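# Tuck chair under desk, park loaded cart in bay

## Task

Roll the office chair fully under the desk so that it finishes upright and level with every wheel on the floor. Move the utility cart into the yellow-taped bay so that each of its four wheels is inside the tape and none touches it. The cart's load must stay on the cart with nothing hanging over its edges. Release everything and back the robot away at the end. The robot must not fall over or be left tilted, or the task fails.

## Robot and tools

ROBOT. TidyBot++: a mobile base 0.54 m long, 0.50 m wide and 0.38 m tall on four powered casters, carrying a single seven-joint arm with a two-finger gripper. The shoulder sits 0.12 m ahead of the base centre and 0.68 m above the floor. The arm starts folded with the hand pointing down; the hand then sticks out up to 0.08 m beyond the base front and the elbow is up to 1.15 m high. A loose object may occasionally get nudged by something else.

FRAMES. Base frame: origin on the floor below the base centre, x forward, y left, z up. hand_pose is reported in this frame and marks the point between the finger pads; its z axis runs out along the fingers and its y axis is the closing direction. The odometry frame is the base frame as it was when the scene began. Heading grows to the left, -3.142 to 3.142. base_tilt is in degrees, positive when leaning forward or right, with up to about 1 degree of fixed bias.

execute_actions. Argument "actions" is a list holding one action or none (none just reports state and images). An action may contain "base", "joints" and "speeds"; its motions start together. "base" holds exactly one key, each a relative offset from where the base last reported itself, not a pose: translate_m (metres, forward positive, -2 to 2), strafe_m (metres, left positive, -2 to 2) or rotate_rad (radians, counter-clockwise from above positive, -6.3 to 6.3). A base move needing more than 8.667 s at its top speed is refused. "joints" maps joint names to absolute targets: joint_1_rad..joint_7_rad in radians and gripper_pos from 0 (open, about 85 mm between pads) to 1 (closed); the gap is roughly 85 x (1 - gripper_pos) mm. Ranges: joint_2_rad ±2.249, joint_4_rad ±2.579, joint_6_rad ±2.099; joints 1, 3, 5, 7 are unlimited but take the short way, so send steps below half a turn. joint_1_rad positive turns the arm clockwise from above, opposite to rotate_rad. joint_7_rad at 1.57 with the hand down opens the fingers left/right. "speeds" caps top speed for this action only: translate_m and strafe_m 0.05 to 0.5 m/s, rotate_rad 0.1 to 1.57 rad/s; the maximum is the default. "cameras": list of "base_camera", "wrist_camera" or "all"; omitted, null or ["all"] gives both, [] gives none. Any unknown key, camera or out-of-range number makes the whole call refused and nothing moves. A joint or base left out of an action may still be driving toward its previous target. One action lasts at most 15 s.

ARM GEOMETRY. Upper arm 0.42 m, forearm 0.31 m, hand 0.31 m. With joint_1_rad 0, joint_3_rad 3.14, joint_5_rad 0, the arm lies in the base's x-z plane; segment angles from vertical (forward positive) are joint_2, joint_2 - joint_4, and joint_2 - joint_4 - joint_6. Sum length x sin for reach ahead of the shoulder and length x cos for height above it. A downward-pointing hand reaches at most about 0.94 m above the floor, and only near the base.

OTHER TOOLS. wait: "seconds" 0 to 10, commands nothing, returns state and images. zoom_image: "camera" (base_camera or wrist_camera) and "region" [x0, y0, x1, y1] in pixels from the top-left, at most 504 x 504, on that camera's latest full image (base 644x364, wrist 644x476). read_manual: only licence texts, no motion. finished_scene: "scene" is the current scene's number; it ends the scene permanently and reports success, so the goal must already hold and stay stable.

RESULT LINES. base_status and joint_status give how each motion of the last accepted action ended: "done"; "off_target" (resting away from target, possibly still pushing); "contact_stop" or "time_out" (target dropped, holding in place). For the base, "done" only means the wheels turned enough, even if slipping; a blocked base shoves until timeout and may still say "done". Base "contact_stop" means odometry reached the target and then something pushed back; the wheels keep pushing until the next base command. "joint command not followed" with a "cause:" line means arm targets were withheld (e.g. self-collision); such joints show "not_followed" and may be retried each action. on_its_own lists uncommanded changes. motor_effort is percent of max per motor, with the peak of the last action in brackets; readings are biased and noisy. "ARM HIT" means a hard hit against the base or the arm itself. Gripper at 1 reading "done" means nothing was grasped; "off_target" means something stopped the fingers. A torque fault freezes arm and gripper for 10 s and skips the rest of the call (base continues). MOTOR HOT warns from 60 °C; an OVER-TEMPERATURE FAULT at 75 °C makes the arm sag, and keys then say "limit_stop_at_motor_heat": resend targets. After any stop, later motion calls in the same reply are skipped.

ACCURACY. Odometry counts wheel turns, so slip shows as travel and drift accumulates. Friction leaves joints slightly off target; to correct, send last command plus (wanted angle minus read angle). A held load makes the arm sag; do not command a joint to its current reading while holding. Trust camera images over hand_pose.

AVOID. The arm catching on anything about 0.8 m or higher while the base drives (tipping); horizontal force on a raised hand; driving the arm into things (torque faults); pushing against a blocked base; drops, slams and hard pushes. Backing away or retracting the arm removes a lean. The robot keeps holding its last command while you compose a reply.

Each tool is called after ">>>" as a command line: name --argument value for each argument, lists and objects as JSON in quotes; but a table of rows of numbers goes row by row, as --pt "numbers of a row", without its own name.

## Session

>>> execute_actions --actions '[{"joints":{"joint_6_rad":-0.6}}]'

Scene clock: 0.77 s.
base_odometry: x=+0.000 y=+0.000 heading=+0.000 (m, m, rad; odometry frame)
base_tilt: forward=-0.3 right=+0.2 (deg)
base_status: not commanded
joint_positions: joint_1_rad=+0.023 joint_2_rad=-0.339 joint_3_rad=+3.174 joint_4_rad=-2.536 joint_5_rad=+0.000 joint_6_rad=-0.623 joint_7_rad=+1.545 gripper_pos=+0.000
joint_status: all done
motor_effort: joint_1_rad=+1(1) joint_2_rad=-3(2) joint_3_rad=+0(0) joint_4_rad=+14(15) joint_5_rad=+0(0) joint_6_rad=+3(3) joint_7_rad=+0(0) (%)
hand_pose: x=+0.3324 y=-0.0091 z=+0.5992 quat_wxyz=(-0.003, +0.986, -0.040, +0.160) (m; base frame)
pictures: base_camera, wrist_camera
camera_calibration (this result's frames):
wrist_camera: T_world_to_cam=[[-0.0231553, -0.998794, -0.0432902, 0.0316239], [-0.959393, 0.0343764, -0.27997, 0.536797], [0.281121, 0.0350495, -0.959032, 0.615763], [0, 0, 0, 1]] pos_world=[0.342628, -0.00844955, 0.742192]
Images, in order (width x height): base_camera 644x364, wrist_camera 644x476.

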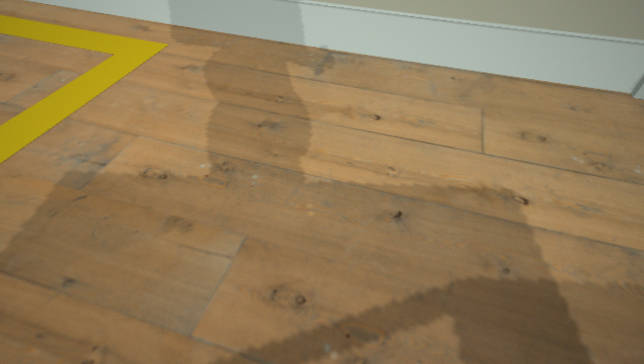

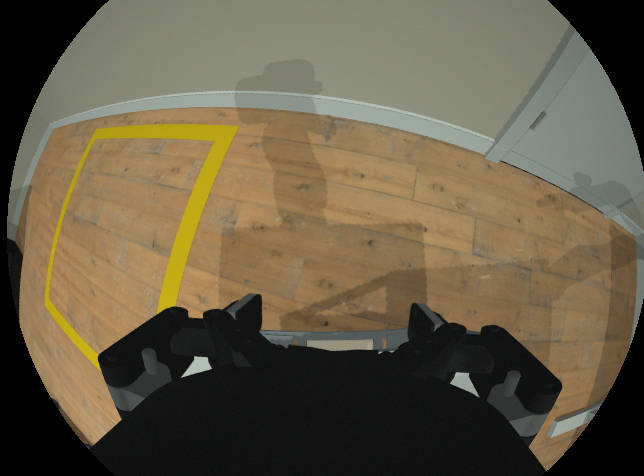

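>>> execute_actions --actions '[{"joints":{"joint_1_rad":-1.6,"joint_2_rad":-0.6,"joint_4_rad":-1.5,"joint_6_rad":-1.5}}]' --cameras '["wrist_camera"]'

>>> execute_actions --actions '[{"joints":{"joint_1_rad":-3.3}}]' --cameras '["wrist_camera"]'

>>> execute_actions --actions '[{"joints":{"joint_1_rad":-4.8}}]' --cameras '["wrist_camera"]'

Scene clock: 6.03 s.
base_odometry: x=+0.000 y=+0.000 heading=+0.000 (m, m, rad; odometry frame)
base_tilt: forward=-0.3 right=+0.3 (deg)
base_status: not commanded
joint_positions: joint_1_rad=-1.585 joint_2_rad=-0.589 joint_3_rad=+3.174 joint_4_rad=-1.515 joint_5_rad=+0.000 joint_6_rad=-1.456 joint_7_rad=+1.545 gripper_pos=+0.000
joint_status: all done
motor_effort: joint_1_rad=+1(2) joint_2_rad=+3(4) joint_3_rad=+0(1) joint_4_rad=+16(19) joint_5_rad=+0(0) joint_6_rad=+6(6) joint_7_rad=+0(0) (%)
hand_pose: x=+0.1260 y=+0.2323 z=+0.9951 quat_wxyz=(-0.270, +0.671, +0.642, +0.254) (m; base frame)
pictures: wrist_camera
camera_calibration (this result's frames):
wrist_camera: T_world_to_cam=[[0.998984, 0.0289164, -0.0345672, -0.0911804], [-0.00116073, -0.750252, -0.661151, 0.882153], [-0.0450522, 0.660519, -0.749456, 0.732323], [0, 0, 0, 1]] pos_world=[0.125104, 0.18076, 1.12893]
Images, in order (width x height): wrist_camera 644x476.

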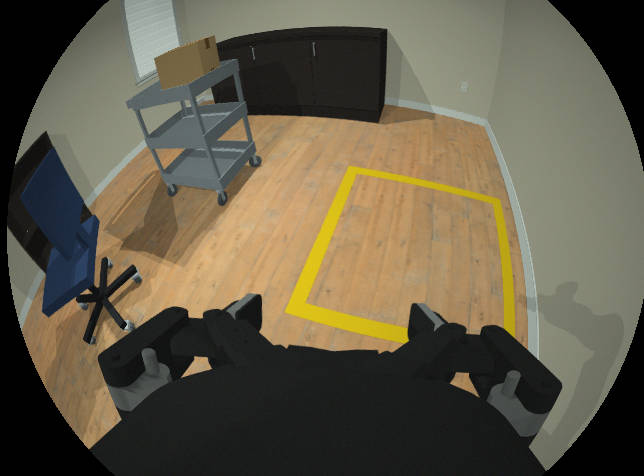

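Scene clock: 8.93 s.
base_odometry: x=+0.000 y=+0.000 heading=+0.000 (m, m, rad; odometry frame)
base_tilt: forward=-0.3 right=+0.3 (deg)
base_status: not commanded
joint_positions: joint_1_rad=-3.285 joint_2_rad=-0.589 joint_3_rad=+3.174 joint_4_rad=-1.515 joint_5_rad=+0.000 joint_6_rad=-1.456 joint_7_rad=+1.545 gripper_pos=+0.000
joint_status: all done
motor_effort: joint_1_rad=+1(2) joint_2_rad=+3(3) joint_3_rad=+0(0) joint_4_rad=+16(16) joint_5_rad=+0(0) joint_6_rad=+6(6) joint_7_rad=+0(0) (%)
hand_pose: x=-0.1123 y=-0.0230 z=+0.9951 quat_wxyz=(-0.369, -0.039, +0.928, -0.035) (m; base frame)
pictures: wrist_camera
camera_calibration (this result's frames):
wrist_camera: T_world_to_cam=[[-0.157496, 0.986914, -0.0345671, 0.0464406], [0.744137, 0.0955957, -0.661151, 0.793463], [-0.649195, -0.129851, -0.749456, 0.804216], [0, 0, 0, 1]] pos_world=[-0.061038, -0.0172559, 1.12893]
Images, in order (width x height): wrist_camera 644x476.

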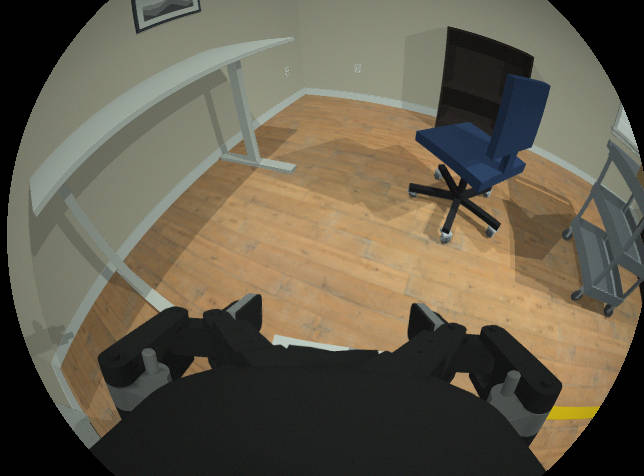

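Scene clock: 11.67 s.
base_odometry: x=+0.000 y=+0.000 heading=+0.000 (m, m, rad; odometry frame)
base_tilt: forward=-0.3 right=+0.2 (deg)
base_status: not commanded
joint_positions: joint_1_rad=-4.785 joint_2_rad=-0.589 joint_3_rad=+3.174 joint_4_rad=-1.515 joint_5_rad=+0.000 joint_6_rad=-1.456 joint_7_rad=+1.545 gripper_pos=+0.000
joint_status: all done
motor_effort: joint_1_rad=+1(1) joint_2_rad=+3(3) joint_3_rad=+0(0) joint_4_rad=+17(16) joint_5_rad=+0(0) joint_6_rad=+6(6) joint_7_rad=+0(0) (%)
hand_pose: x=+0.1256 y=-0.2323 z=+0.9951 quat_wxyz=(-0.246, -0.661, +0.652, -0.277) (m; base frame)
pictures: wrist_camera
camera_calibration (this result's frames):
wrist_camera: T_world_to_cam=[[-0.995586, -0.0872589, -0.0345673, 0.146174], [-0.0426944, 0.749037, -0.661151, 0.887096], [0.0835835, -0.656757, -0.749456, 0.717016], [0, 0, 0, 1]] pos_world=[0.123472, -0.180808, 1.12893]
Images, in order (width x height): wrist_camera 644x476.

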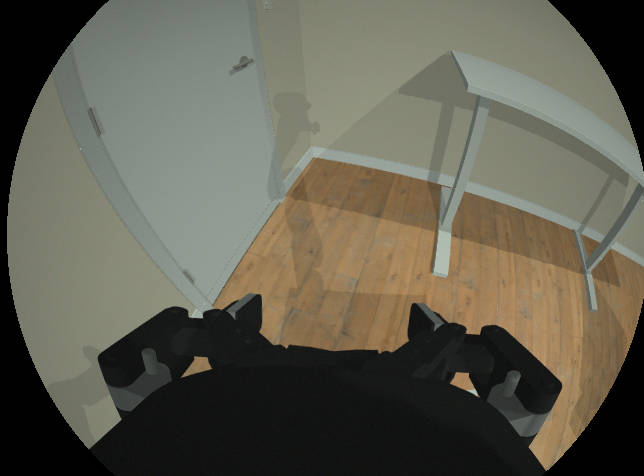

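>>> execute_actions --actions '[{"base":{"rotate_rad":1.29},"joints":{"joint_1_rad":-0.3}}]' --cameras '[]'

>>> execute_actions --actions '[{"base":{"strafe_m":0.7}}]' --cameras '[]'

>>> execute_actions --actions '[{"base":{"translate_m":0.45}}]'

Scene clock: 30.30 s.
base_odometry: x=+0.000 y=+0.000 heading=+1.289 (m, m, rad; odometry frame)
base_tilt: forward=-0.3 right=+0.3 (deg)
base_status: done
joint_positions: joint_1_rad=-6.568 joint_2_rad=-0.591 joint_3_rad=+3.174 joint_4_rad=-1.515 joint_5_rad=+0.000 joint_6_rad=-1.456 joint_7_rad=+1.545 gripper_pos=+0.000
joint_status: all done
motor_effort: joint_1_rad=+1(2) joint_2_rad=+3(4) joint_3_rad=+0(1) joint_4_rad=+16(17) joint_5_rad=+0(0) joint_6_rad=+6(6) joint_7_rad=+0(0) (%)
hand_pose: x=+0.3441 y=+0.0552 z=+0.9956 quat_wxyz=(+0.061, -0.922, -0.105, -0.367) (m; base frame)
pictures: none
No camera images: the call's "cameras" was empty. Leave "cameras" out to get every camera's image.

Scene clock: 33.07 s.
base_odometry: x=-0.673 y=+0.194 heading=+1.290 (m, m, rad; odometry frame)
base_tilt: forward=-0.3 right=+0.3 (deg)
base_status: done
joint_positions: joint_1_rad=-6.569 joint_2_rad=-0.592 joint_3_rad=+3.174 joint_4_rad=-1.515 joint_5_rad=+0.000 joint_6_rad=-1.456 joint_7_rad=+1.545 gripper_pos=+0.000
joint_status: not commanded
motor_effort: joint_1_rad=+1(2) joint_2_rad=+3(5) joint_3_rad=+0(3) joint_4_rad=+17(17) joint_5_rad=+0(1) joint_6_rad=+6(7) joint_7_rad=+0(0) (%)
hand_pose: x=+0.3438 y=+0.0552 z=+0.9958 quat_wxyz=(+0.061, -0.922, -0.105, -0.367) (m; base frame)
pictures: none
No camera images: the call's "cameras" was empty. Leave "cameras" out to get every camera's image.

Scene clock: 35.33 s.
base_odometry: x=-0.548 y=+0.626 heading=+1.290 (m, m, rad; odometry frame)
base_tilt: forward=-0.3 right=+0.3 (deg)
base_status: done
joint_positions: joint_1_rad=-6.569 joint_2_rad=-0.593 joint_3_rad=+3.174 joint_4_rad=-1.514 joint_5_rad=+0.000 joint_6_rad=-1.458 joint_7_rad=+1.545 gripper_pos=+0.000
joint_status: not commanded
motor_effort: joint_1_rad=+1(1) joint_2_rad=+3(6) joint_3_rad=+0(1) joint_4_rad=+16(17) joint_5_rad=+0(0) joint_6_rad=+6(6) joint_7_rad=+0(0) (%)
hand_pose: x=+0.3429 y=+0.0549 z=+0.9963 quat_wxyz=(+0.061, -0.922, -0.105, -0.368) (m; base frame)
pictures: base_camera, wrist_camera
camera_calibration (this result's frames):
wrist_camera: T_world_to_cam=[[0.295531, -0.954708, -0.0345656, -0.00743779], [-0.720797, -0.199085, -0.663941, 0.969399], [0.626988, 0.22113, -0.746986, 0.651349], [0, 0, 0, 1]] pos_world=[0.29255, 0.0418595, 1.12992]
Images, in order (width x height): base_camera 644x364, wrist_camera 644x476.

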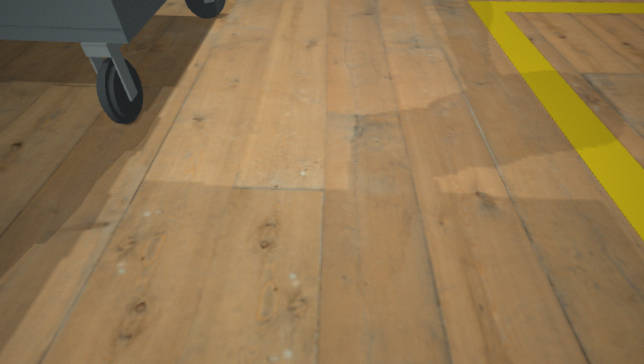

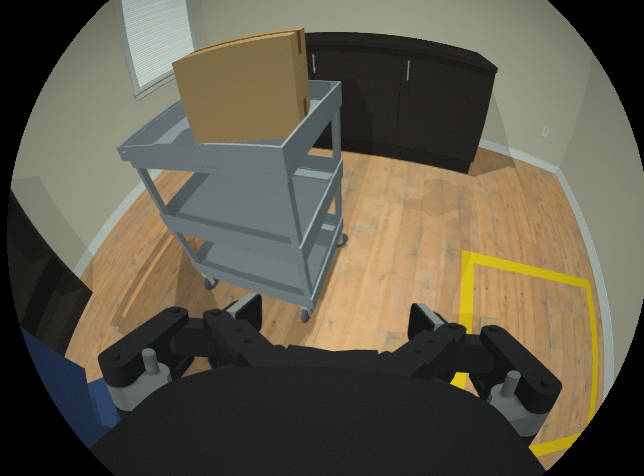

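>>> execute_actions --actions '[{"base":{"translate_m":-0.2},"joints":{"joint_4_rad":-2.35,"joint_6_rad":1.52,"joint_1_rad":-0.3}}]' --cameras '[]'

>>> execute_actions --actions '[{"base":{"strafe_m":0.1},"joints":{"joint_2_rad":0.74}}]'

Scene clock: 44.50 s.
base_odometry: x=-0.604 y=+0.434 heading=+1.290 (m, m, rad; odometry frame)
base_tilt: forward=-0.3 right=+0.3 (deg)
base_status: done
joint_positions: joint_1_rad=-6.570 joint_2_rad=-0.603 joint_3_rad=+3.174 joint_4_rad=-2.334 joint_5_rad=+0.000 joint_6_rad=+1.486 joint_7_rad=+1.545 gripper_pos=+0.000
joint_status: all done
motor_effort: joint_1_rad=+1(1) joint_2_rad=+3(4) joint_3_rad=+0(2) joint_4_rad=+16(20) joint_5_rad=+0(1) joint_6_rad=+2(8) joint_7_rad=+0(0) (%)
hand_pose: x=+0.2643 y=+0.0286 z=+1.2802 quat_wxyz=(+0.142, -0.123, -0.005, -0.982) (m; base frame)
pictures: none
No camera images: the call's "cameras" was empty. Leave "cameras" out to get every camera's image.

Scene clock: 47.10 s.
base_odometry: x=-0.700 y=+0.461 heading=+1.291 (m, m, rad; odometry frame)
base_tilt: forward=-0.3 right=+0.2 (deg)
base_status: done
joint_positions: joint_1_rad=-6.570 joint_2_rad=+0.735 joint_3_rad=+3.174 joint_4_rad=-2.335 joint_5_rad=+0.000 joint_6_rad=+1.486 joint_7_rad=+1.545 gripper_pos=+0.000
joint_status: all done
motor_effort: joint_1_rad=+1(1) joint_2_rad=-29(31) joint_3_rad=+0(3) joint_4_rad=+7(16) joint_5_rad=+0(2) joint_6_rad=+9(9) joint_7_rad=+0(0) (%)
hand_pose: x=+0.7137 y=+0.1615 z=+0.6762 quat_wxyz=(+0.093, -0.706, -0.092, -0.696) (m; base frame)
pictures: base_camera, wrist_camera
camera_calibration (this result's frames):
wrist_camera: T_world_to_cam=[[0.298447, -0.953608, 0.0395227, -0.0787394], [-0.0375388, -0.0531061, -0.997883, 0.759955], [0.953688, 0.296332, -0.0516466, -0.559344], [0, 0, 0, 1]] pos_world=[0.585467, 0.131023, 0.73257]
Images, in order (width x height): base_camera 644x364, wrist_camera 644x476.

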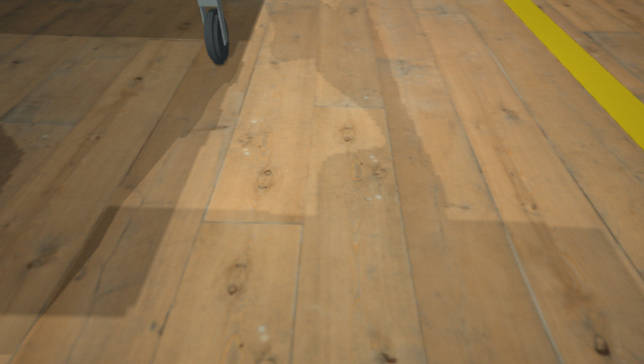

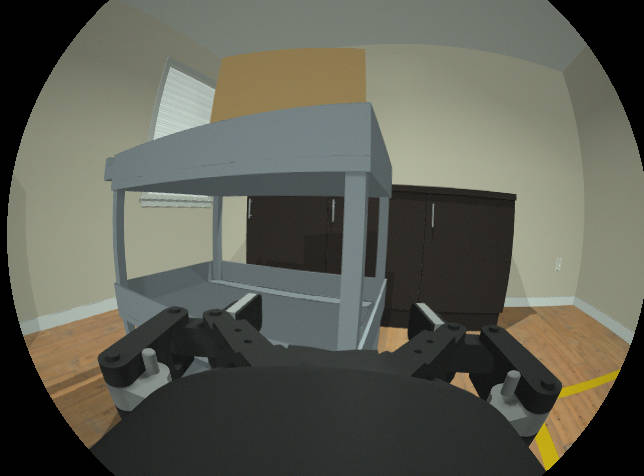

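>>> execute_actions --actions '[{"base":{"translate_m":0.11},"joints":{"joint_1_rad":-0.33}}]'

Scene clock: 49.80 s.
base_odometry: x=-0.670 y=+0.567 heading=+1.291 (m, m, rad; odometry frame)
base_tilt: forward=-0.3 right=+0.3 (deg)
base_status: done
joint_positions: joint_1_rad=-6.605 joint_2_rad=+0.736 joint_3_rad=+3.174 joint_4_rad=-2.338 joint_5_rad=+0.000 joint_6_rad=+1.486 joint_7_rad=+1.545 gripper_pos=+0.000
joint_status: all done
motor_effort: joint_1_rad=+1(3) joint_2_rad=-29(31) joint_3_rad=-1(1) joint_4_rad=+6(7) joint_5_rad=+0(1) joint_6_rad=+9(9) joint_7_rad=+0(0) (%)
hand_pose: x=+0.7066 y=+0.1818 z=+0.6747 quat_wxyz=(+0.105, -0.705, -0.104, -0.693) (m; base frame)
pictures: base_camera, wrist_camera
camera_calibration (this result's frames):
wrist_camera: T_world_to_cam=[[0.331772, -0.942539, 0.0393432, -0.0825556], [-0.0395941, -0.0555814, -0.997669, 0.761024], [0.942528, 0.329441, -0.0557593, -0.554021], [0, 0, 0, 1]] pos_world=[0.579702, 0.147004, 0.731606]
Images, in order (width x height): base_camera 644x364, wrist_camera 644x476.

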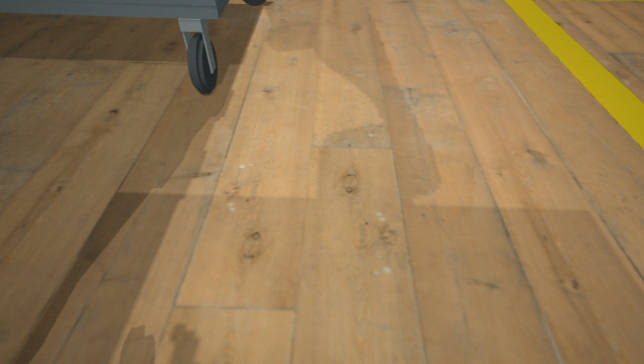

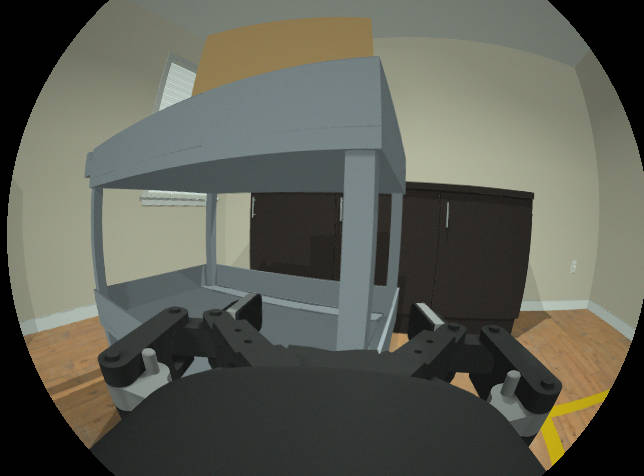

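>>> execute_actions --actions '[{"base":{"translate_m":0.085}}]' --cameras '["wrist_camera"]'

>>> execute_actions --actions '[{"joints":{"gripper_pos":1}}]' --cameras '[]'

>>> execute_actions --actions '[{"base":{"strafe_m":-0.4},"speeds":{"strafe_m":0.12}}]'

Scene clock: 53.37 s.
base_odometry: x=-0.647 y=+0.649 heading=+1.291 (m, m, rad; odometry frame)
base_tilt: forward=-0.2 right=+0.3 (deg)
base_status: done
joint_positions: joint_1_rad=-6.606 joint_2_rad=+0.736 joint_3_rad=+3.174 joint_4_rad=-2.340 joint_5_rad=+0.000 joint_6_rad=+1.486 joint_7_rad=+1.545 gripper_pos=+0.000
joint_status: not commanded
motor_effort: joint_1_rad=+1(4) joint_2_rad=-29(30) joint_3_rad=-1(1) joint_4_rad=+6(7) joint_5_rad=+0(1) joint_6_rad=+9(9) joint_7_rad=+0(0) (%)
hand_pose: x=+0.7060 y=+0.1819 z=+0.6740 quat_wxyz=(+0.105, -0.706, -0.105, -0.693) (m; base frame)
pictures: wrist_camera
camera_calibration (this result's frames):
wrist_camera: T_world_to_cam=[[0.332126, -0.942417, 0.0392718, -0.0825365], [-0.0413945, -0.0561581, -0.997563, 0.761616], [0.942326, 0.329692, -0.0576625, -0.552146], [0, 0, 0, 1]] pos_world=[0.57924, 0.147025, 0.731163]
Images, in order (width x height): wrist_camera 644x476.

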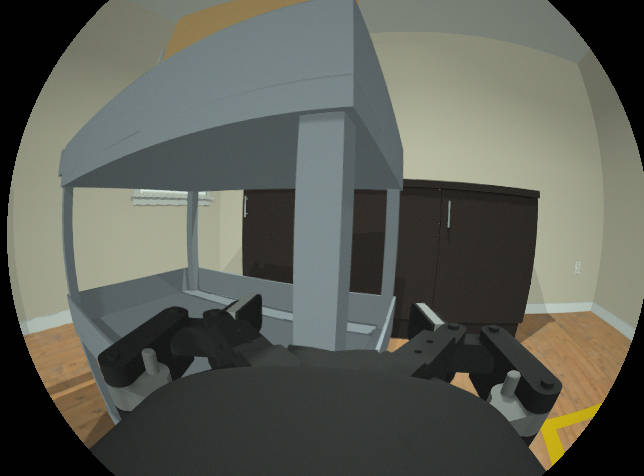

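Scene clock: 54.47 s.
base_odometry: x=-0.647 y=+0.649 heading=+1.291 (m, m, rad; odometry frame)
base_tilt: forward=-0.3 right=+0.3 (deg)
base_status: not commanded
joint_positions: joint_1_rad=-6.614 joint_2_rad=+0.736 joint_3_rad=+3.171 joint_4_rad=-2.342 joint_5_rad=+0.000 joint_6_rad=+1.487 joint_7_rad=+1.545 gripper_pos=+0.718
joint_status: gripper_pos off_target (ended at +0.718, target +1.000)
motor_effort: joint_1_rad=+0(7) joint_2_rad=-29(29) joint_3_rad=-1(5) joint_4_rad=+7(8) joint_5_rad=+2(5) joint_6_rad=+8(9) joint_7_rad=+0(0) (%)
hand_pose: x=+0.7037 y=+0.1878 z=+0.6740 quat_wxyz=(+0.110, -0.706, -0.108, -0.692) (m; base frame)
pictures: none
No camera images: the call's "cameras" was empty. Leave "cameras" out to get every camera's image.

Scene clock: 58.40 s.
base_odometry: x=-0.262 y=+0.539 heading=+1.291 (m, m, rad; odometry frame)
base_tilt: forward=-0.3 right=+0.3 (deg)
base_status: done
joint_positions: joint_1_rad=-6.653 joint_2_rad=+0.736 joint_3_rad=+3.146 joint_4_rad=-2.344 joint_5_rad=+0.060 joint_6_rad=+1.491 joint_7_rad=+1.548 gripper_pos=+0.756
joint_status: not commanded
on_its_own: gripper_pos moved +0.038 toward your old target +1.000
motor_effort: joint_1_rad=+8(14) joint_2_rad=-28(33) joint_3_rad=+3(7) joint_4_rad=+7(8) joint_5_rad=-8(13) joint_6_rad=+7(12) joint_7_rad=-3(4) (%)
hand_pose: x=+0.6838 y=+0.2377 z=+0.6737 quat_wxyz=(+0.153, -0.699, -0.145, -0.683) (m; base frame)
pictures: base_camera, wrist_camera
camera_calibration (this result's frames):
wrist_camera: T_world_to_cam=[[0.449236, -0.892999, 0.0271987, -0.106206], [-0.0397462, -0.0503898, -0.997938, 0.761208], [0.892528, 0.447229, -0.0581303, -0.543234], [0, 0, 0, 1]] pos_world=[0.562819, 0.186466, 0.730949]
Images, in order (width x height): base_camera 644x364, wrist_camera 644x476.

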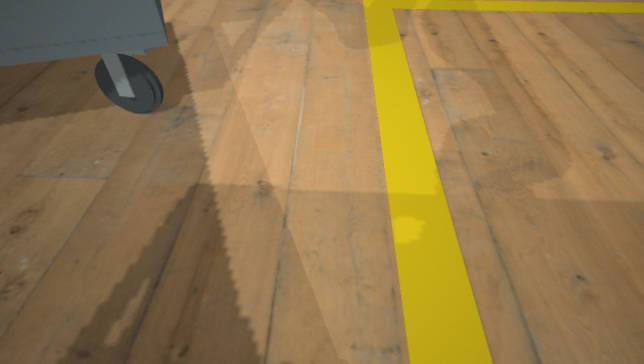

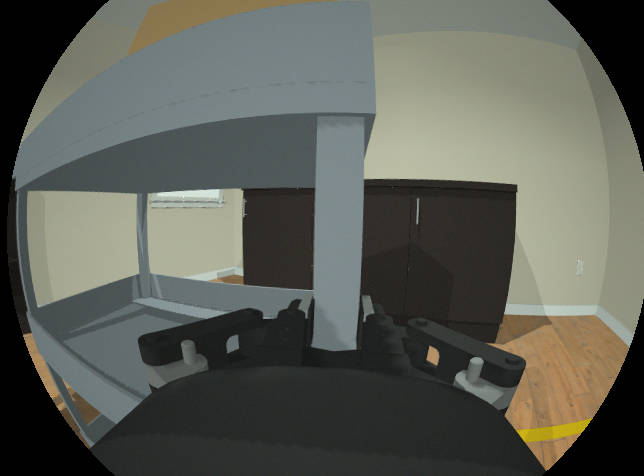

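>>> execute_actions --actions '[{"base":{"strafe_m":-1.0},"speeds":{"strafe_m":0.15}}]'

>>> execute_actions --actions '[{"base":{"rotate_rad":-0.3},"speeds":{"rotate_rad":0.12}}]'

Scene clock: 70.37 s.
base_odometry: x=+0.699 y=+0.264 heading=+1.292 (m, m, rad; odometry frame)
base_tilt: forward=-0.3 right=+0.3 (deg)
base_status: done
joint_positions: joint_1_rad=-6.658 joint_2_rad=+0.735 joint_3_rad=+3.139 joint_4_rad=-2.352 joint_5_rad=+0.084 joint_6_rad=+1.495 joint_7_rad=+1.553 gripper_pos=+0.756
joint_status: not commanded
motor_effort: joint_1_rad=+9(17) joint_2_rad=-26(34) joint_3_rad=+4(9) joint_4_rad=+7(10) joint_5_rad=-9(16) joint_6_rad=+6(12) joint_7_rad=-3(4) (%)
hand_pose: x=+0.6756 y=+0.2497 z=+0.6735 quat_wxyz=(+0.165, -0.697, -0.158, -0.680) (m; base frame)
pictures: base_camera, wrist_camera
camera_calibration (this result's frames):
wrist_camera: T_world_to_cam=[[0.480308, -0.876643, 0.0283071, -0.117606], [-0.0389146, -0.0535406, -0.997807, 0.761448], [0.876236, 0.478153, -0.0598301, -0.536846], [0, 0, 0, 1]] pos_world=[0.556523, 0.194364, 0.730988]
Images, in order (width x height): base_camera 644x364, wrist_camera 644x476.

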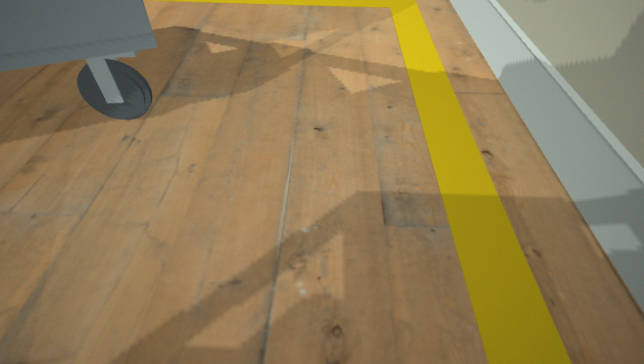

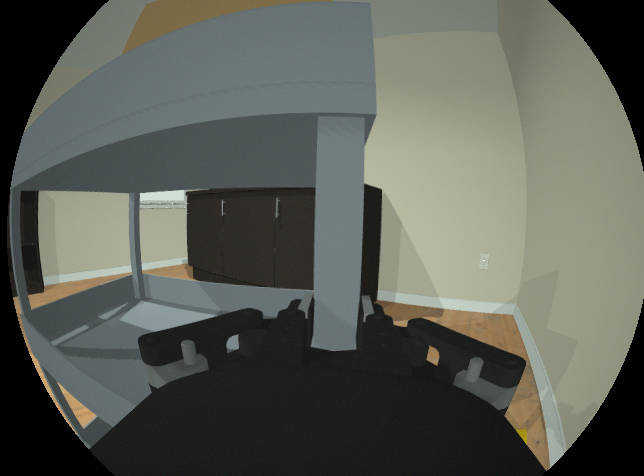

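Scene clock: 73.73 s.
base_odometry: x=+0.699 y=+0.263 heading=+0.994 (m, m, rad; odometry frame)
base_tilt: forward=-0.3 right=+0.2 (deg)
base_status: done
joint_positions: joint_1_rad=-6.666 joint_2_rad=+0.735 joint_3_rad=+3.132 joint_4_rad=-2.352 joint_5_rad=+0.085 joint_6_rad=+1.495 joint_7_rad=+1.555 gripper_pos=+0.756
joint_status: not commanded
motor_effort: joint_1_rad=+9(18) joint_2_rad=-26(30) joint_3_rad=+4(10) joint_4_rad=+8(10) joint_5_rad=-9(18) joint_6_rad=+6(9) joint_7_rad=-2(4) (%)
hand_pose: x=+0.6717 y=+0.2577 z=+0.6734 quat_wxyz=(+0.171, -0.696, -0.162, -0.678) (m; base frame)
pictures: base_camera, wrist_camera
camera_calibration (this result's frames):
wrist_camera: T_world_to_cam=[[0.493763, -0.869239, 0.0249259, -0.117414], [-0.0397767, -0.0512099, -0.997895, 0.761716], [0.868686, 0.491732, -0.059861, -0.53562], [0, 0, 0, 1]] pos_world=[0.553559, 0.200328, 0.730977]
Images, in order (width x height): base_camera 644x364, wrist_camera 644x476.

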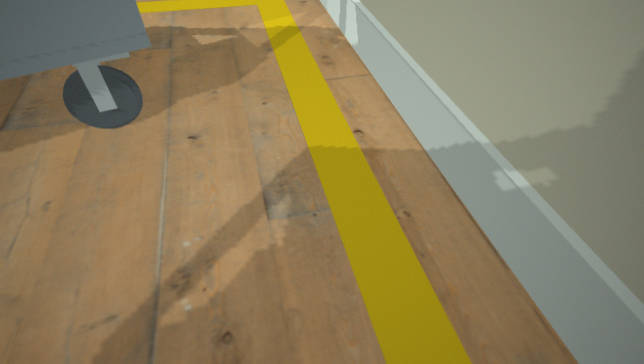

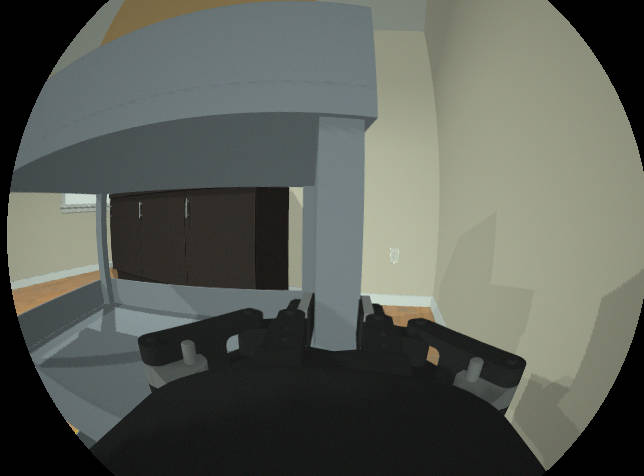

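>>> execute_actions --actions '[{"joints":{"gripper_pos":0,"joint_1_rad":-0.39}}]' --cameras '[]'

>>> execute_actions --actions '[{"base":{"translate_m":-0.1},"joints":{"joint_1_rad":-0.3}}]' --cameras '[]'

>>> execute_actions --actions '[{"base":{"translate_m":-0.3},"joints":{"joint_1_rad":-0.3}}]' --cameras '[]'

>>> execute_actions --actions '[{"base":{"rotate_rad":0.3},"joints":{"joint_2_rad":0.3,"joint_6_rad":0.5}}]'

Scene clock: 77.87 s.
base_odometry: x=+0.699 y=+0.263 heading=+0.993 (m, m, rad; odometry frame)
base_tilt: forward=-0.2 right=+0.3 (deg)
base_status: not commanded
joint_positions: joint_1_rad=-6.676 joint_2_rad=+0.737 joint_3_rad=+3.161 joint_4_rad=-2.352 joint_5_rad=+0.022 joint_6_rad=+1.496 joint_7_rad=+1.555 gripper_pos=+0.000
joint_status: all done
motor_effort: joint_1_rad=+1(9) joint_2_rad=-29(30) joint_3_rad=-1(4) joint_4_rad=+7(8) joint_5_rad=+0(10) joint_6_rad=+8(9) joint_7_rad=+0(2) (%)
hand_pose: x=+0.6836 y=+0.2330 z=+0.6720 quat_wxyz=(+0.139, -0.701, -0.141, -0.685) (m; base frame)
pictures: none
No camera images: the call's "cameras" was empty. Leave "cameras" out to get every camera's image.

Scene clock: 79.13 s.
base_odometry: x=+0.645 y=+0.180 heading=+0.992 (m, m, rad; odometry frame)
base_tilt: forward=-0.3 right=+0.3 (deg)
base_status: done
joint_positions: joint_1_rad=-6.588 joint_2_rad=+0.738 joint_3_rad=+3.166 joint_4_rad=-2.352 joint_5_rad=+0.020 joint_6_rad=+1.496 joint_7_rad=+1.555 gripper_pos=+0.000
joint_status: all done
motor_effort: joint_1_rad=+1(1) joint_2_rad=-29(32) joint_3_rad=+0(2) joint_4_rad=+6(7) joint_5_rad=+0(1) joint_6_rad=+9(9) joint_7_rad=+0(0) (%)
hand_pose: x=+0.7026 y=+0.1802 z=+0.6719 quat_wxyz=(+0.106, -0.707, -0.110, -0.691) (m; base frame)
pictures: none
No camera images: the call's "cameras" was empty. Leave "cameras" out to get every camera's image.

Scene clock: 81.03 s.
base_odometry: x=+0.480 y=-0.071 heading=+0.991 (m, m, rad; odometry frame)
base_tilt: forward=-0.3 right=+0.3 (deg)
base_status: done
joint_positions: joint_1_rad=-6.588 joint_2_rad=+0.738 joint_3_rad=+3.166 joint_4_rad=-2.352 joint_5_rad=+0.019 joint_6_rad=+1.496 joint_7_rad=+1.555 gripper_pos=+0.000
joint_status: all done
motor_effort: joint_1_rad=+1(1) joint_2_rad=-29(30) joint_3_rad=+0(2) joint_4_rad=+6(8) joint_5_rad=+0(0) joint_6_rad=+8(9) joint_7_rad=+0(0) (%)
hand_pose: x=+0.7027 y=+0.1799 z=+0.6718 quat_wxyz=(+0.106, -0.707, -0.109, -0.691) (m; base frame)
pictures: none
No camera images: the call's "cameras" was empty. Leave "cameras" out to get every camera's image.

Scene clock: 82.70 s.
base_odometry: x=+0.480 y=-0.071 heading=+1.291 (m, m, rad; odometry frame)
base_tilt: forward=-0.3 right=+0.3 (deg)
base_status: done
joint_positions: joint_1_rad=-6.593 joint_2_rad=+0.307 joint_3_rad=+3.167 joint_4_rad=-2.352 joint_5_rad=+0.017 joint_6_rad=+0.540 joint_7_rad=+1.555 gripper_pos=+0.000
joint_status: all done
motor_effort: joint_1_rad=+1(3) joint_2_rad=-22(31) joint_3_rad=-1(3) joint_4_rad=+12(12) joint_5_rad=+0(1) joint_6_rad=+8(9) joint_7_rad=+0(0) (%)
hand_pose: x=+0.6353 y=+0.1551 z=+0.6421 quat_wxyz=(+0.070, -0.863, -0.127, -0.484) (m; base frame)
pictures: base_camera, wrist_camera
camera_calibration (this result's frames):
wrist_camera: T_world_to_cam=[[0.341839, -0.939573, 0.0186777, -0.0763832], [-0.515447, -0.204076, -0.832266, 0.943272], [0.785786, 0.274873, -0.554062, -0.0518244], [0, 0, 0, 1]] pos_world=[0.553041, 0.134977, 0.757766]
Images, in order (width x height): base_camera 644x364, wrist_camera 644x476.

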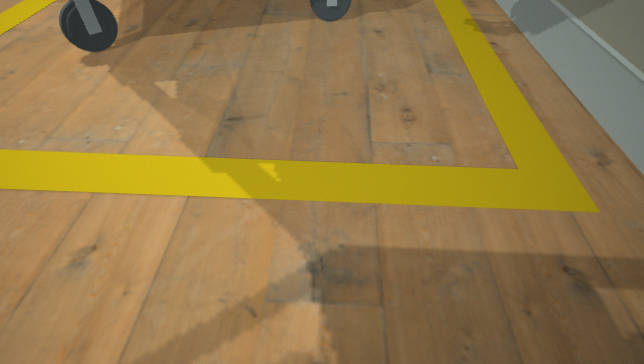

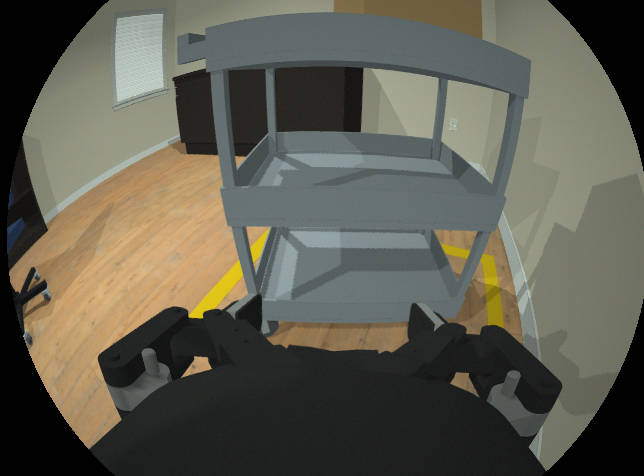

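>>> execute_actions --actions '[{"base":{"strafe_m":1.1},"joints":{"joint_1_rad":0.9,"joint_2_rad":-0.6,"joint_4_rad":-1.5,"joint_6_rad":-1.6}}]' --cameras '[]'

>>> execute_actions --actions '[{"base":{"translate_m":1.2}}]'

>>> execute_actions --actions '[{"base":{"strafe_m":-0.22},"speeds":{"strafe_m":0.07}}]'

>>> execute_actions --actions '[{"base":{"strafe_m":0.7}}]'

Scene clock: 91.97 s.
base_odometry: x=-0.578 y=+0.231 heading=+1.292 (m, m, rad; odometry frame)
base_tilt: forward=-0.3 right=+0.3 (deg)
base_status: done
joint_positions: joint_1_rad=-5.397 joint_2_rad=-0.606 joint_3_rad=+3.169 joint_4_rad=-1.513 joint_5_rad=+0.017 joint_6_rad=-1.562 joint_7_rad=+1.555 gripper_pos=+0.000
joint_status: all done
motor_effort: joint_1_rad=+1(1) joint_2_rad=+4(24) joint_3_rad=+0(2) joint_4_rad=+16(19) joint_5_rad=+0(0) joint_6_rad=+6(7) joint_7_rad=+0(0) (%)
hand_pose: x=+0.2364 y=-0.1646 z=+0.9780 quat_wxyz=(-0.143, -0.842, +0.426, -0.297) (m; base frame)
pictures: none
No camera images: the call's "cameras" was empty. Leave "cameras" out to get every camera's image.

Scene clock: 95.73 s.
base_odometry: x=-0.248 y=+1.385 heading=+1.292 (m, m, rad; odometry frame)
base_tilt: forward=-0.3 right=+0.2 (deg)
base_status: done
joint_positions: joint_1_rad=-5.397 joint_2_rad=-0.604 joint_3_rad=+3.169 joint_4_rad=-1.513 joint_5_rad=+0.017 joint_6_rad=-1.562 joint_7_rad=+1.555 gripper_pos=+0.000
joint_status: not commanded
motor_effort: joint_1_rad=+1(1) joint_2_rad=+4(7) joint_3_rad=+0(1) joint_4_rad=+16(16) joint_5_rad=+0(1) joint_6_rad=+5(6) joint_7_rad=+0(0) (%)
hand_pose: x=+0.2368 y=-0.1652 z=+0.9776 quat_wxyz=(-0.143, -0.843, +0.426, -0.296) (m; base frame)
pictures: base_camera, wrist_camera
camera_calibration (this result's frames):
wrist_camera: T_world_to_cam=[[-0.765898, -0.642757, -0.0162242, 0.0980969], [-0.511111, 0.623953, -0.591141, 0.851814], [0.390083, -0.444462, -0.806405, 0.756796], [0, 0, 0, 1]] pos_world=[0.215291, -0.132073, 1.11542]
Images, in order (width x height): base_camera 644x364, wrist_camera 644x476.

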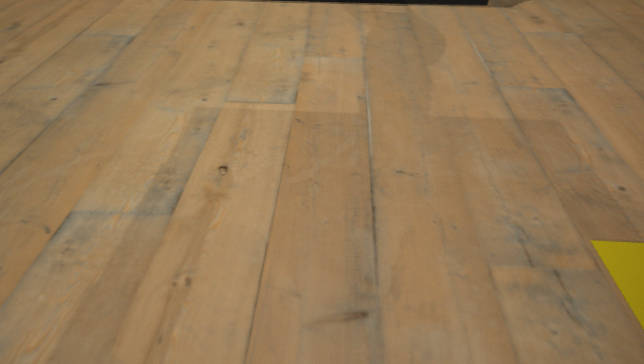

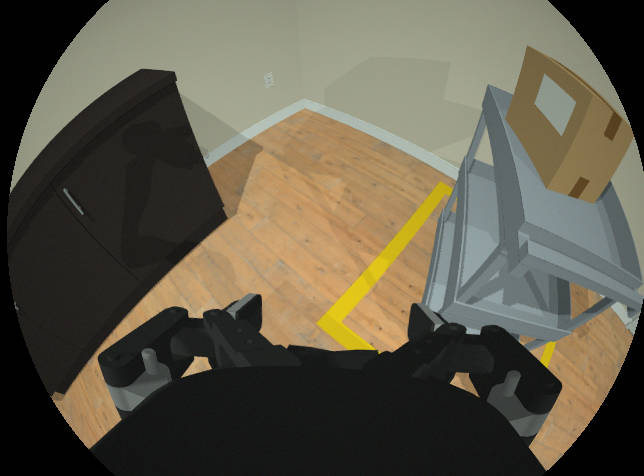

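Scene clock: 99.37 s.
base_odometry: x=-0.036 y=+1.324 heading=+1.292 (m, m, rad; odometry frame)
base_tilt: forward=-0.3 right=+0.3 (deg)
base_status: done
joint_positions: joint_1_rad=-5.397 joint_2_rad=-0.603 joint_3_rad=+3.169 joint_4_rad=-1.512 joint_5_rad=+0.017 joint_6_rad=-1.562 joint_7_rad=+1.555 gripper_pos=+0.000
joint_status: not commanded
motor_effort: joint_1_rad=+1(1) joint_2_rad=+4(7) joint_3_rad=+0(1) joint_4_rad=+16(16) joint_5_rad=+0(1) joint_6_rad=+6(6) joint_7_rad=+0(0) (%)
hand_pose: x=+0.2371 y=-0.1654 z=+0.9775 quat_wxyz=(-0.142, -0.843, +0.426, -0.296) (m; base frame)
pictures: base_camera, wrist_camera
camera_calibration (this result's frames):
wrist_camera: T_world_to_cam=[[-0.765864, -0.642794, -0.0163788, 0.0982709], [-0.51143, 0.624392, -0.590402, 0.85142], [0.389734, -0.443791, -0.806943, 0.757214], [0, 0, 0, 1]] pos_world=[0.215592, -0.132407, 1.11532]
Images, in order (width x height): base_camera 644x364, wrist_camera 644x476.

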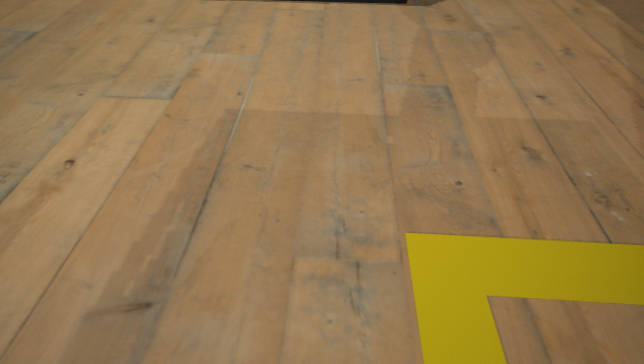

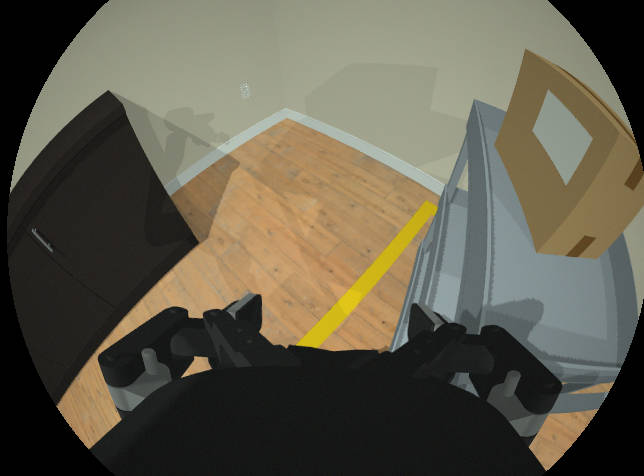

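Scene clock: 102.30 s.
base_odometry: x=-0.709 y=+1.517 heading=+1.292 (m, m, rad; odometry frame)
base_tilt: forward=-0.3 right=+0.2 (deg)
base_status: done
joint_positions: joint_1_rad=-5.397 joint_2_rad=-0.599 joint_3_rad=+3.170 joint_4_rad=-1.512 joint_5_rad=+0.016 joint_6_rad=-1.562 joint_7_rad=+1.555 gripper_pos=+0.000
joint_status: not commanded
motor_effort: joint_1_rad=+1(1) joint_2_rad=+4(7) joint_3_rad=+0(2) joint_4_rad=+16(17) joint_5_rad=+0(1) joint_6_rad=+6(6) joint_7_rad=+0(0) (%)
hand_pose: x=+0.2377 y=-0.1664 z=+0.9770 quat_wxyz=(-0.141, -0.843, +0.427, -0.295) (m; base frame)
pictures: base_camera, wrist_camera
camera_calibration (this result's frames):
wrist_camera: T_world_to_cam=[[-0.766189, -0.642374, -0.0175997, 0.0994852], [-0.511705, 0.626444, -0.587984, 0.850118], [0.388731, -0.441501, -0.808681, 0.758506], [0, 0, 0, 1]] pos_world=[0.216379, -0.133763, 1.115]
Images, in order (width x height): base_camera 644x364, wrist_camera 644x476.

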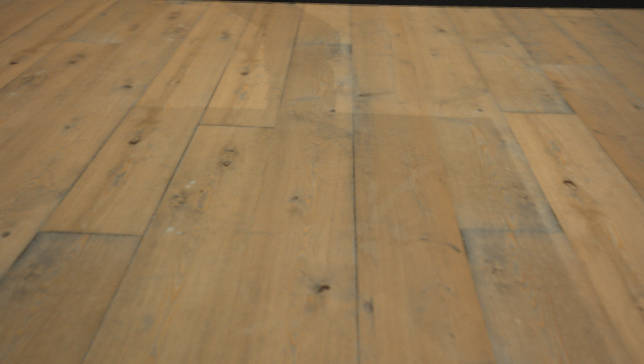

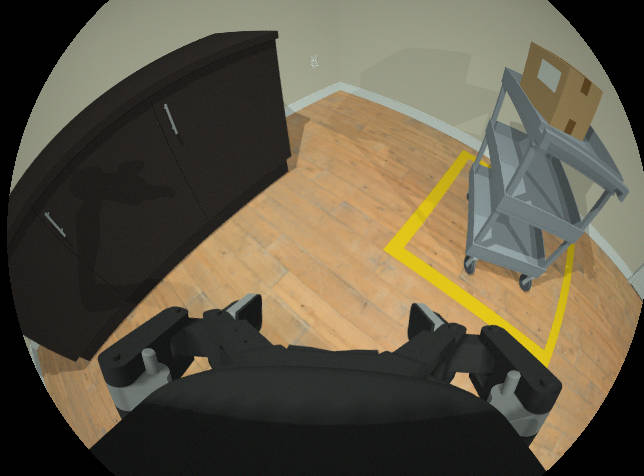

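Cart is inside. Now the chair.

>>> execute_actions --actions '[{"base":{"rotate_rad":3.14},"joints":{"joint_1_rad":0,"joint_6_rad":-1.4}}]' --cameras '[]'

>>> execute_actions --actions '[{"base":{"strafe_m":-0.3}}]'

Scene clock: 107.47 s.
base_odometry: x=-0.709 y=+1.517 heading=-1.852 (m, m, rad; odometry frame)
base_tilt: forward=-0.3 right=+0.3 (deg)
base_status: done
joint_positions: joint_1_rad=-6.269 joint_2_rad=-0.599 joint_3_rad=+3.170 joint_4_rad=-1.512 joint_5_rad=+0.016 joint_6_rad=-1.442 joint_7_rad=+1.555 gripper_pos=+0.000
joint_status: all done
motor_effort: joint_1_rad=+1(0) joint_2_rad=+4(4) joint_3_rad=+0(1) joint_4_rad=+16(16) joint_5_rad=+0(1) joint_6_rad=+6(6) joint_7_rad=+0(0) (%)
hand_pose: x=+0.3507 y=-0.0174 z=+1.0019 quat_wxyz=(-0.004, -0.923, +0.030, -0.383) (m; base frame)
pictures: none
No camera images: the call's "cameras" was empty. Leave "cameras" out to get every camera's image.

Scene clock: 109.37 s.
base_odometry: x=-0.998 y=+1.600 heading=-1.851 (m, m, rad; odometry frame)
base_tilt: forward=-0.3 right=+0.3 (deg)
base_status: done
joint_positions: joint_1_rad=-6.270 joint_2_rad=-0.599 joint_3_rad=+3.172 joint_4_rad=-1.512 joint_5_rad=+0.015 joint_6_rad=-1.442 joint_7_rad=+1.555 gripper_pos=+0.000
joint_status: not commanded
motor_effort: joint_1_rad=+1(0) joint_2_rad=+4(5) joint_3_rad=+0(3) joint_4_rad=+16(16) joint_5_rad=+0(1) joint_6_rad=+6(7) joint_7_rad=+0(0) (%)
hand_pose: x=+0.3507 y=-0.0180 z=+1.0019 quat_wxyz=(-0.004, -0.923, +0.031, -0.383) (m; base frame)
pictures: base_camera, wrist_camera
camera_calibration (this result's frames):
wrist_camera: T_world_to_cam=[[-0.000354305, -0.999905, -0.0137641, 0.00292937], [-0.732279, 0.00963287, -0.680937, 0.98905], [0.681005, 0.00983792, -0.732213, 0.629214], [0, 0, 0, 1]] pos_world=[0.295764, -0.0127885, 1.13424]
Images, in order (width x height): base_camera 644x364, wrist_camera 644x476.

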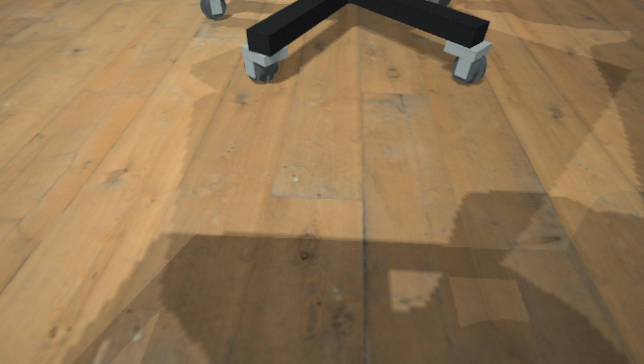

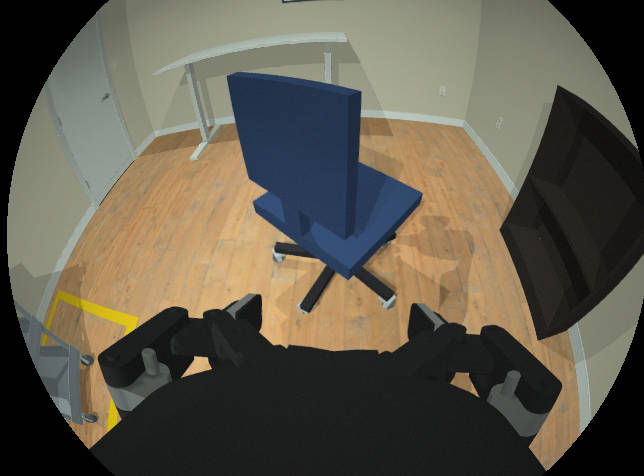

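>>> execute_actions --actions '[{"base":{"strafe_m":0.5},"joints":{"joint_4_rad":-2.22,"joint_6_rad":1.92,"joint_2_rad":0.3}}]' --cameras '[]'

>>> execute_actions --actions '[{"base":{"rotate_rad":-0.55},"joints":{"joint_2_rad":1.24}}]'

Scene clock: 117.00 s.
base_odometry: x=-0.517 y=+1.462 heading=-1.850 (m, m, rad; odometry frame)
base_tilt: forward=-0.3 right=+0.3 (deg)
base_status: done
joint_positions: joint_1_rad=-6.274 joint_2_rad=+0.294 joint_3_rad=+3.172 joint_4_rad=-2.206 joint_5_rad=+0.015 joint_6_rad=+1.884 joint_7_rad=+1.555 gripper_pos=+0.000
joint_status: all done
motor_effort: joint_1_rad=+1(3) joint_2_rad=-22(23) joint_3_rad=-1(3) joint_4_rad=+12(21) joint_5_rad=+0(1) joint_6_rad=+5(9) joint_7_rad=+0(0) (%)
hand_pose: x=+0.6091 y=-0.0092 z=+1.0866 quat_wxyz=(-0.007, -0.303, -0.002, -0.953) (m; base frame)
pictures: none
No camera images: the call's "cameras" was empty. Leave "cameras" out to get every camera's image.

Scene clock: 119.23 s.
base_odometry: x=-0.517 y=+1.462 heading=-2.400 (m, m, rad; odometry frame)
base_tilt: forward=-0.3 right=+0.3 (deg)
base_status: done
joint_positions: joint_1_rad=-6.277 joint_2_rad=+1.234 joint_3_rad=+3.175 joint_4_rad=-2.206 joint_5_rad=+0.015 joint_6_rad=+1.884 joint_7_rad=+1.555 gripper_pos=+0.000
joint_status: all done
motor_effort: joint_1_rad=+1(2) joint_2_rad=-33(35) joint_3_rad=-1(3) joint_4_rad=+1(12) joint_5_rad=+0(1) joint_6_rad=+9(9) joint_7_rad=+0(0) (%)
hand_pose: x=+0.7349 y=-0.0096 z=+0.5246 quat_wxyz=(-0.005, -0.702, -0.003, -0.712) (m; base frame)
pictures: base_camera, wrist_camera
camera_calibration (this result's frames):
wrist_camera: T_world_to_cam=[[0.037198, -0.997782, 0.0551974, -0.0588423], [-0.0233642, -0.0560889, -0.998152, 0.590086], [0.999035, 0.0358396, -0.0253987, -0.586308], [0, 0, 0, 1]] pos_world=[0.601718, -0.0046014, 0.577352]
Images, in order (width x height): base_camera 644x364, wrist_camera 644x476.

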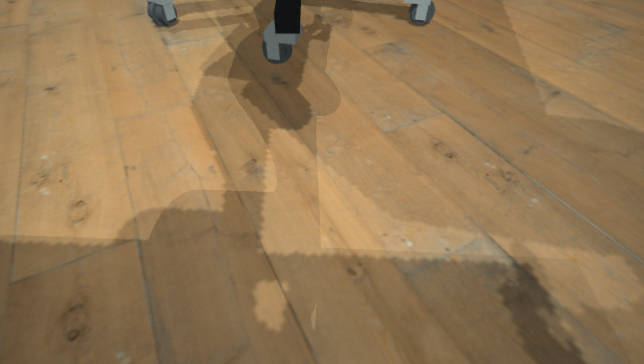

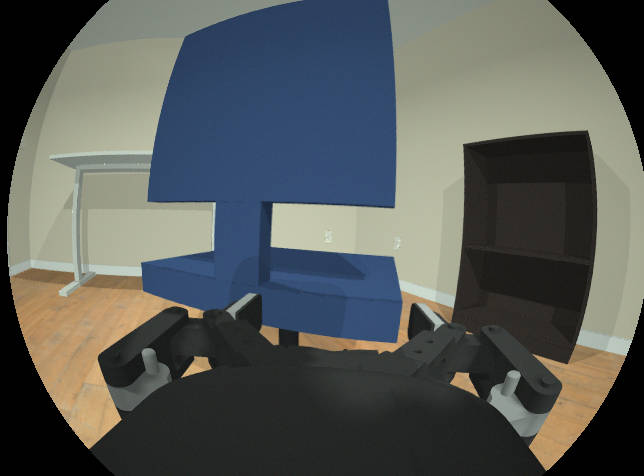

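>>> execute_actions --actions '[{"base":{"strafe_m":0.36},"joints":{"joint_2_rad":1.17,"joint_6_rad":1.84}}]' --cameras '[]'

>>> execute_actions --actions '[{"base":{"rotate_rad":-0.21}}]' --cameras '[]'

>>> execute_actions --actions '[{"base":{"translate_m":0.12}}]'

Scene clock: 124.50 s.
base_odometry: x=-0.274 y=+1.197 heading=-2.400 (m, m, rad; odometry frame)
base_tilt: forward=-0.3 right=+0.3 (deg)
base_status: done
joint_positions: joint_1_rad=-6.287 joint_2_rad=+1.172 joint_3_rad=+3.175 joint_4_rad=-2.206 joint_5_rad=+0.015 joint_6_rad=+1.884 joint_7_rad=+1.555 gripper_pos=+0.000
joint_status: all done
motor_effort: joint_1_rad=+1(3) joint_2_rad=-33(34) joint_3_rad=-1(2) joint_4_rad=+2(2) joint_5_rad=+0(1) joint_6_rad=+9(9) joint_7_rad=+0(0) (%)
hand_pose: x=+0.7436 y=-0.0034 z=+0.5631 quat_wxyz=(-0.001, -0.680, -0.006, -0.734) (m; base frame)
pictures: none
No camera images: the call's "cameras" was empty. Leave "cameras" out to get every camera's image.

Scene clock: 125.73 s.
base_odometry: x=-0.274 y=+1.196 heading=-2.611 (m, m, rad; odometry frame)
base_tilt: forward=-0.3 right=+0.3 (deg)
base_status: done
joint_positions: joint_1_rad=-6.278 joint_2_rad=+1.172 joint_3_rad=+3.175 joint_4_rad=-2.206 joint_5_rad=+0.015 joint_6_rad=+1.884 joint_7_rad=+1.555 gripper_pos=+0.000
joint_status: not commanded
motor_effort: joint_1_rad=+1(3) joint_2_rad=-33(34) joint_3_rad=-1(3) joint_4_rad=+2(2) joint_5_rad=+0(1) joint_6_rad=+8(9) joint_7_rad=+0(0) (%)
hand_pose: x=+0.7435 y=-0.0095 z=+0.5631 quat_wxyz=(-0.005, -0.680, -0.003, -0.734) (m; base frame)
pictures: none
No camera images: the call's "cameras" was empty. Leave "cameras" out to get every camera's image.

Scene clock: 127.07 s.
base_odometry: x=-0.378 y=+1.136 heading=-2.612 (m, m, rad; odometry frame)
base_tilt: forward=-0.3 right=+0.3 (deg)
base_status: done
joint_positions: joint_1_rad=-6.278 joint_2_rad=+1.172 joint_3_rad=+3.175 joint_4_rad=-2.209 joint_5_rad=+0.015 joint_6_rad=+1.883 joint_7_rad=+1.555 gripper_pos=+0.000
joint_status: not commanded
motor_effort: joint_1_rad=+1(3) joint_2_rad=-33(34) joint_3_rad=-1(1) joint_4_rad=+1(3) joint_5_rad=+0(1) joint_6_rad=+9(9) joint_7_rad=+0(0) (%)
hand_pose: x=+0.7429 y=-0.0095 z=+0.5623 quat_wxyz=(-0.005, -0.681, -0.003, -0.733) (m; base frame)
pictures: base_camera, wrist_camera
camera_calibration (this result's frames):
wrist_camera: T_world_to_cam=[[0.0340163, -0.997711, 0.0584365, -0.0605291], [0.0354529, -0.057229, -0.997731, 0.58395], [0.998792, 0.0360108, 0.033425, -0.626178], [0, 0, 0, 1]] pos_world=[0.606778, -0.00442255, 0.607093]
Images, in order (width x height): base_camera 644x364, wrist_camera 644x476.

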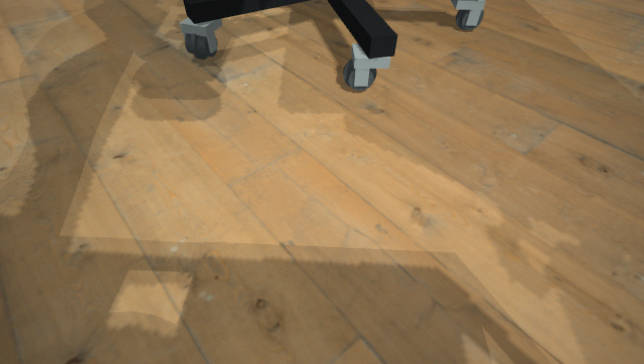

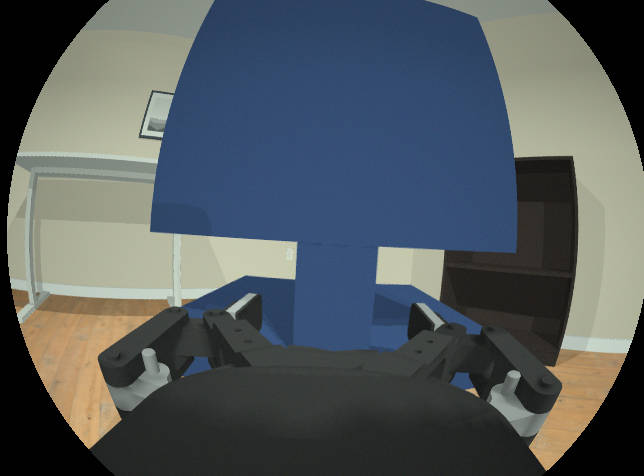

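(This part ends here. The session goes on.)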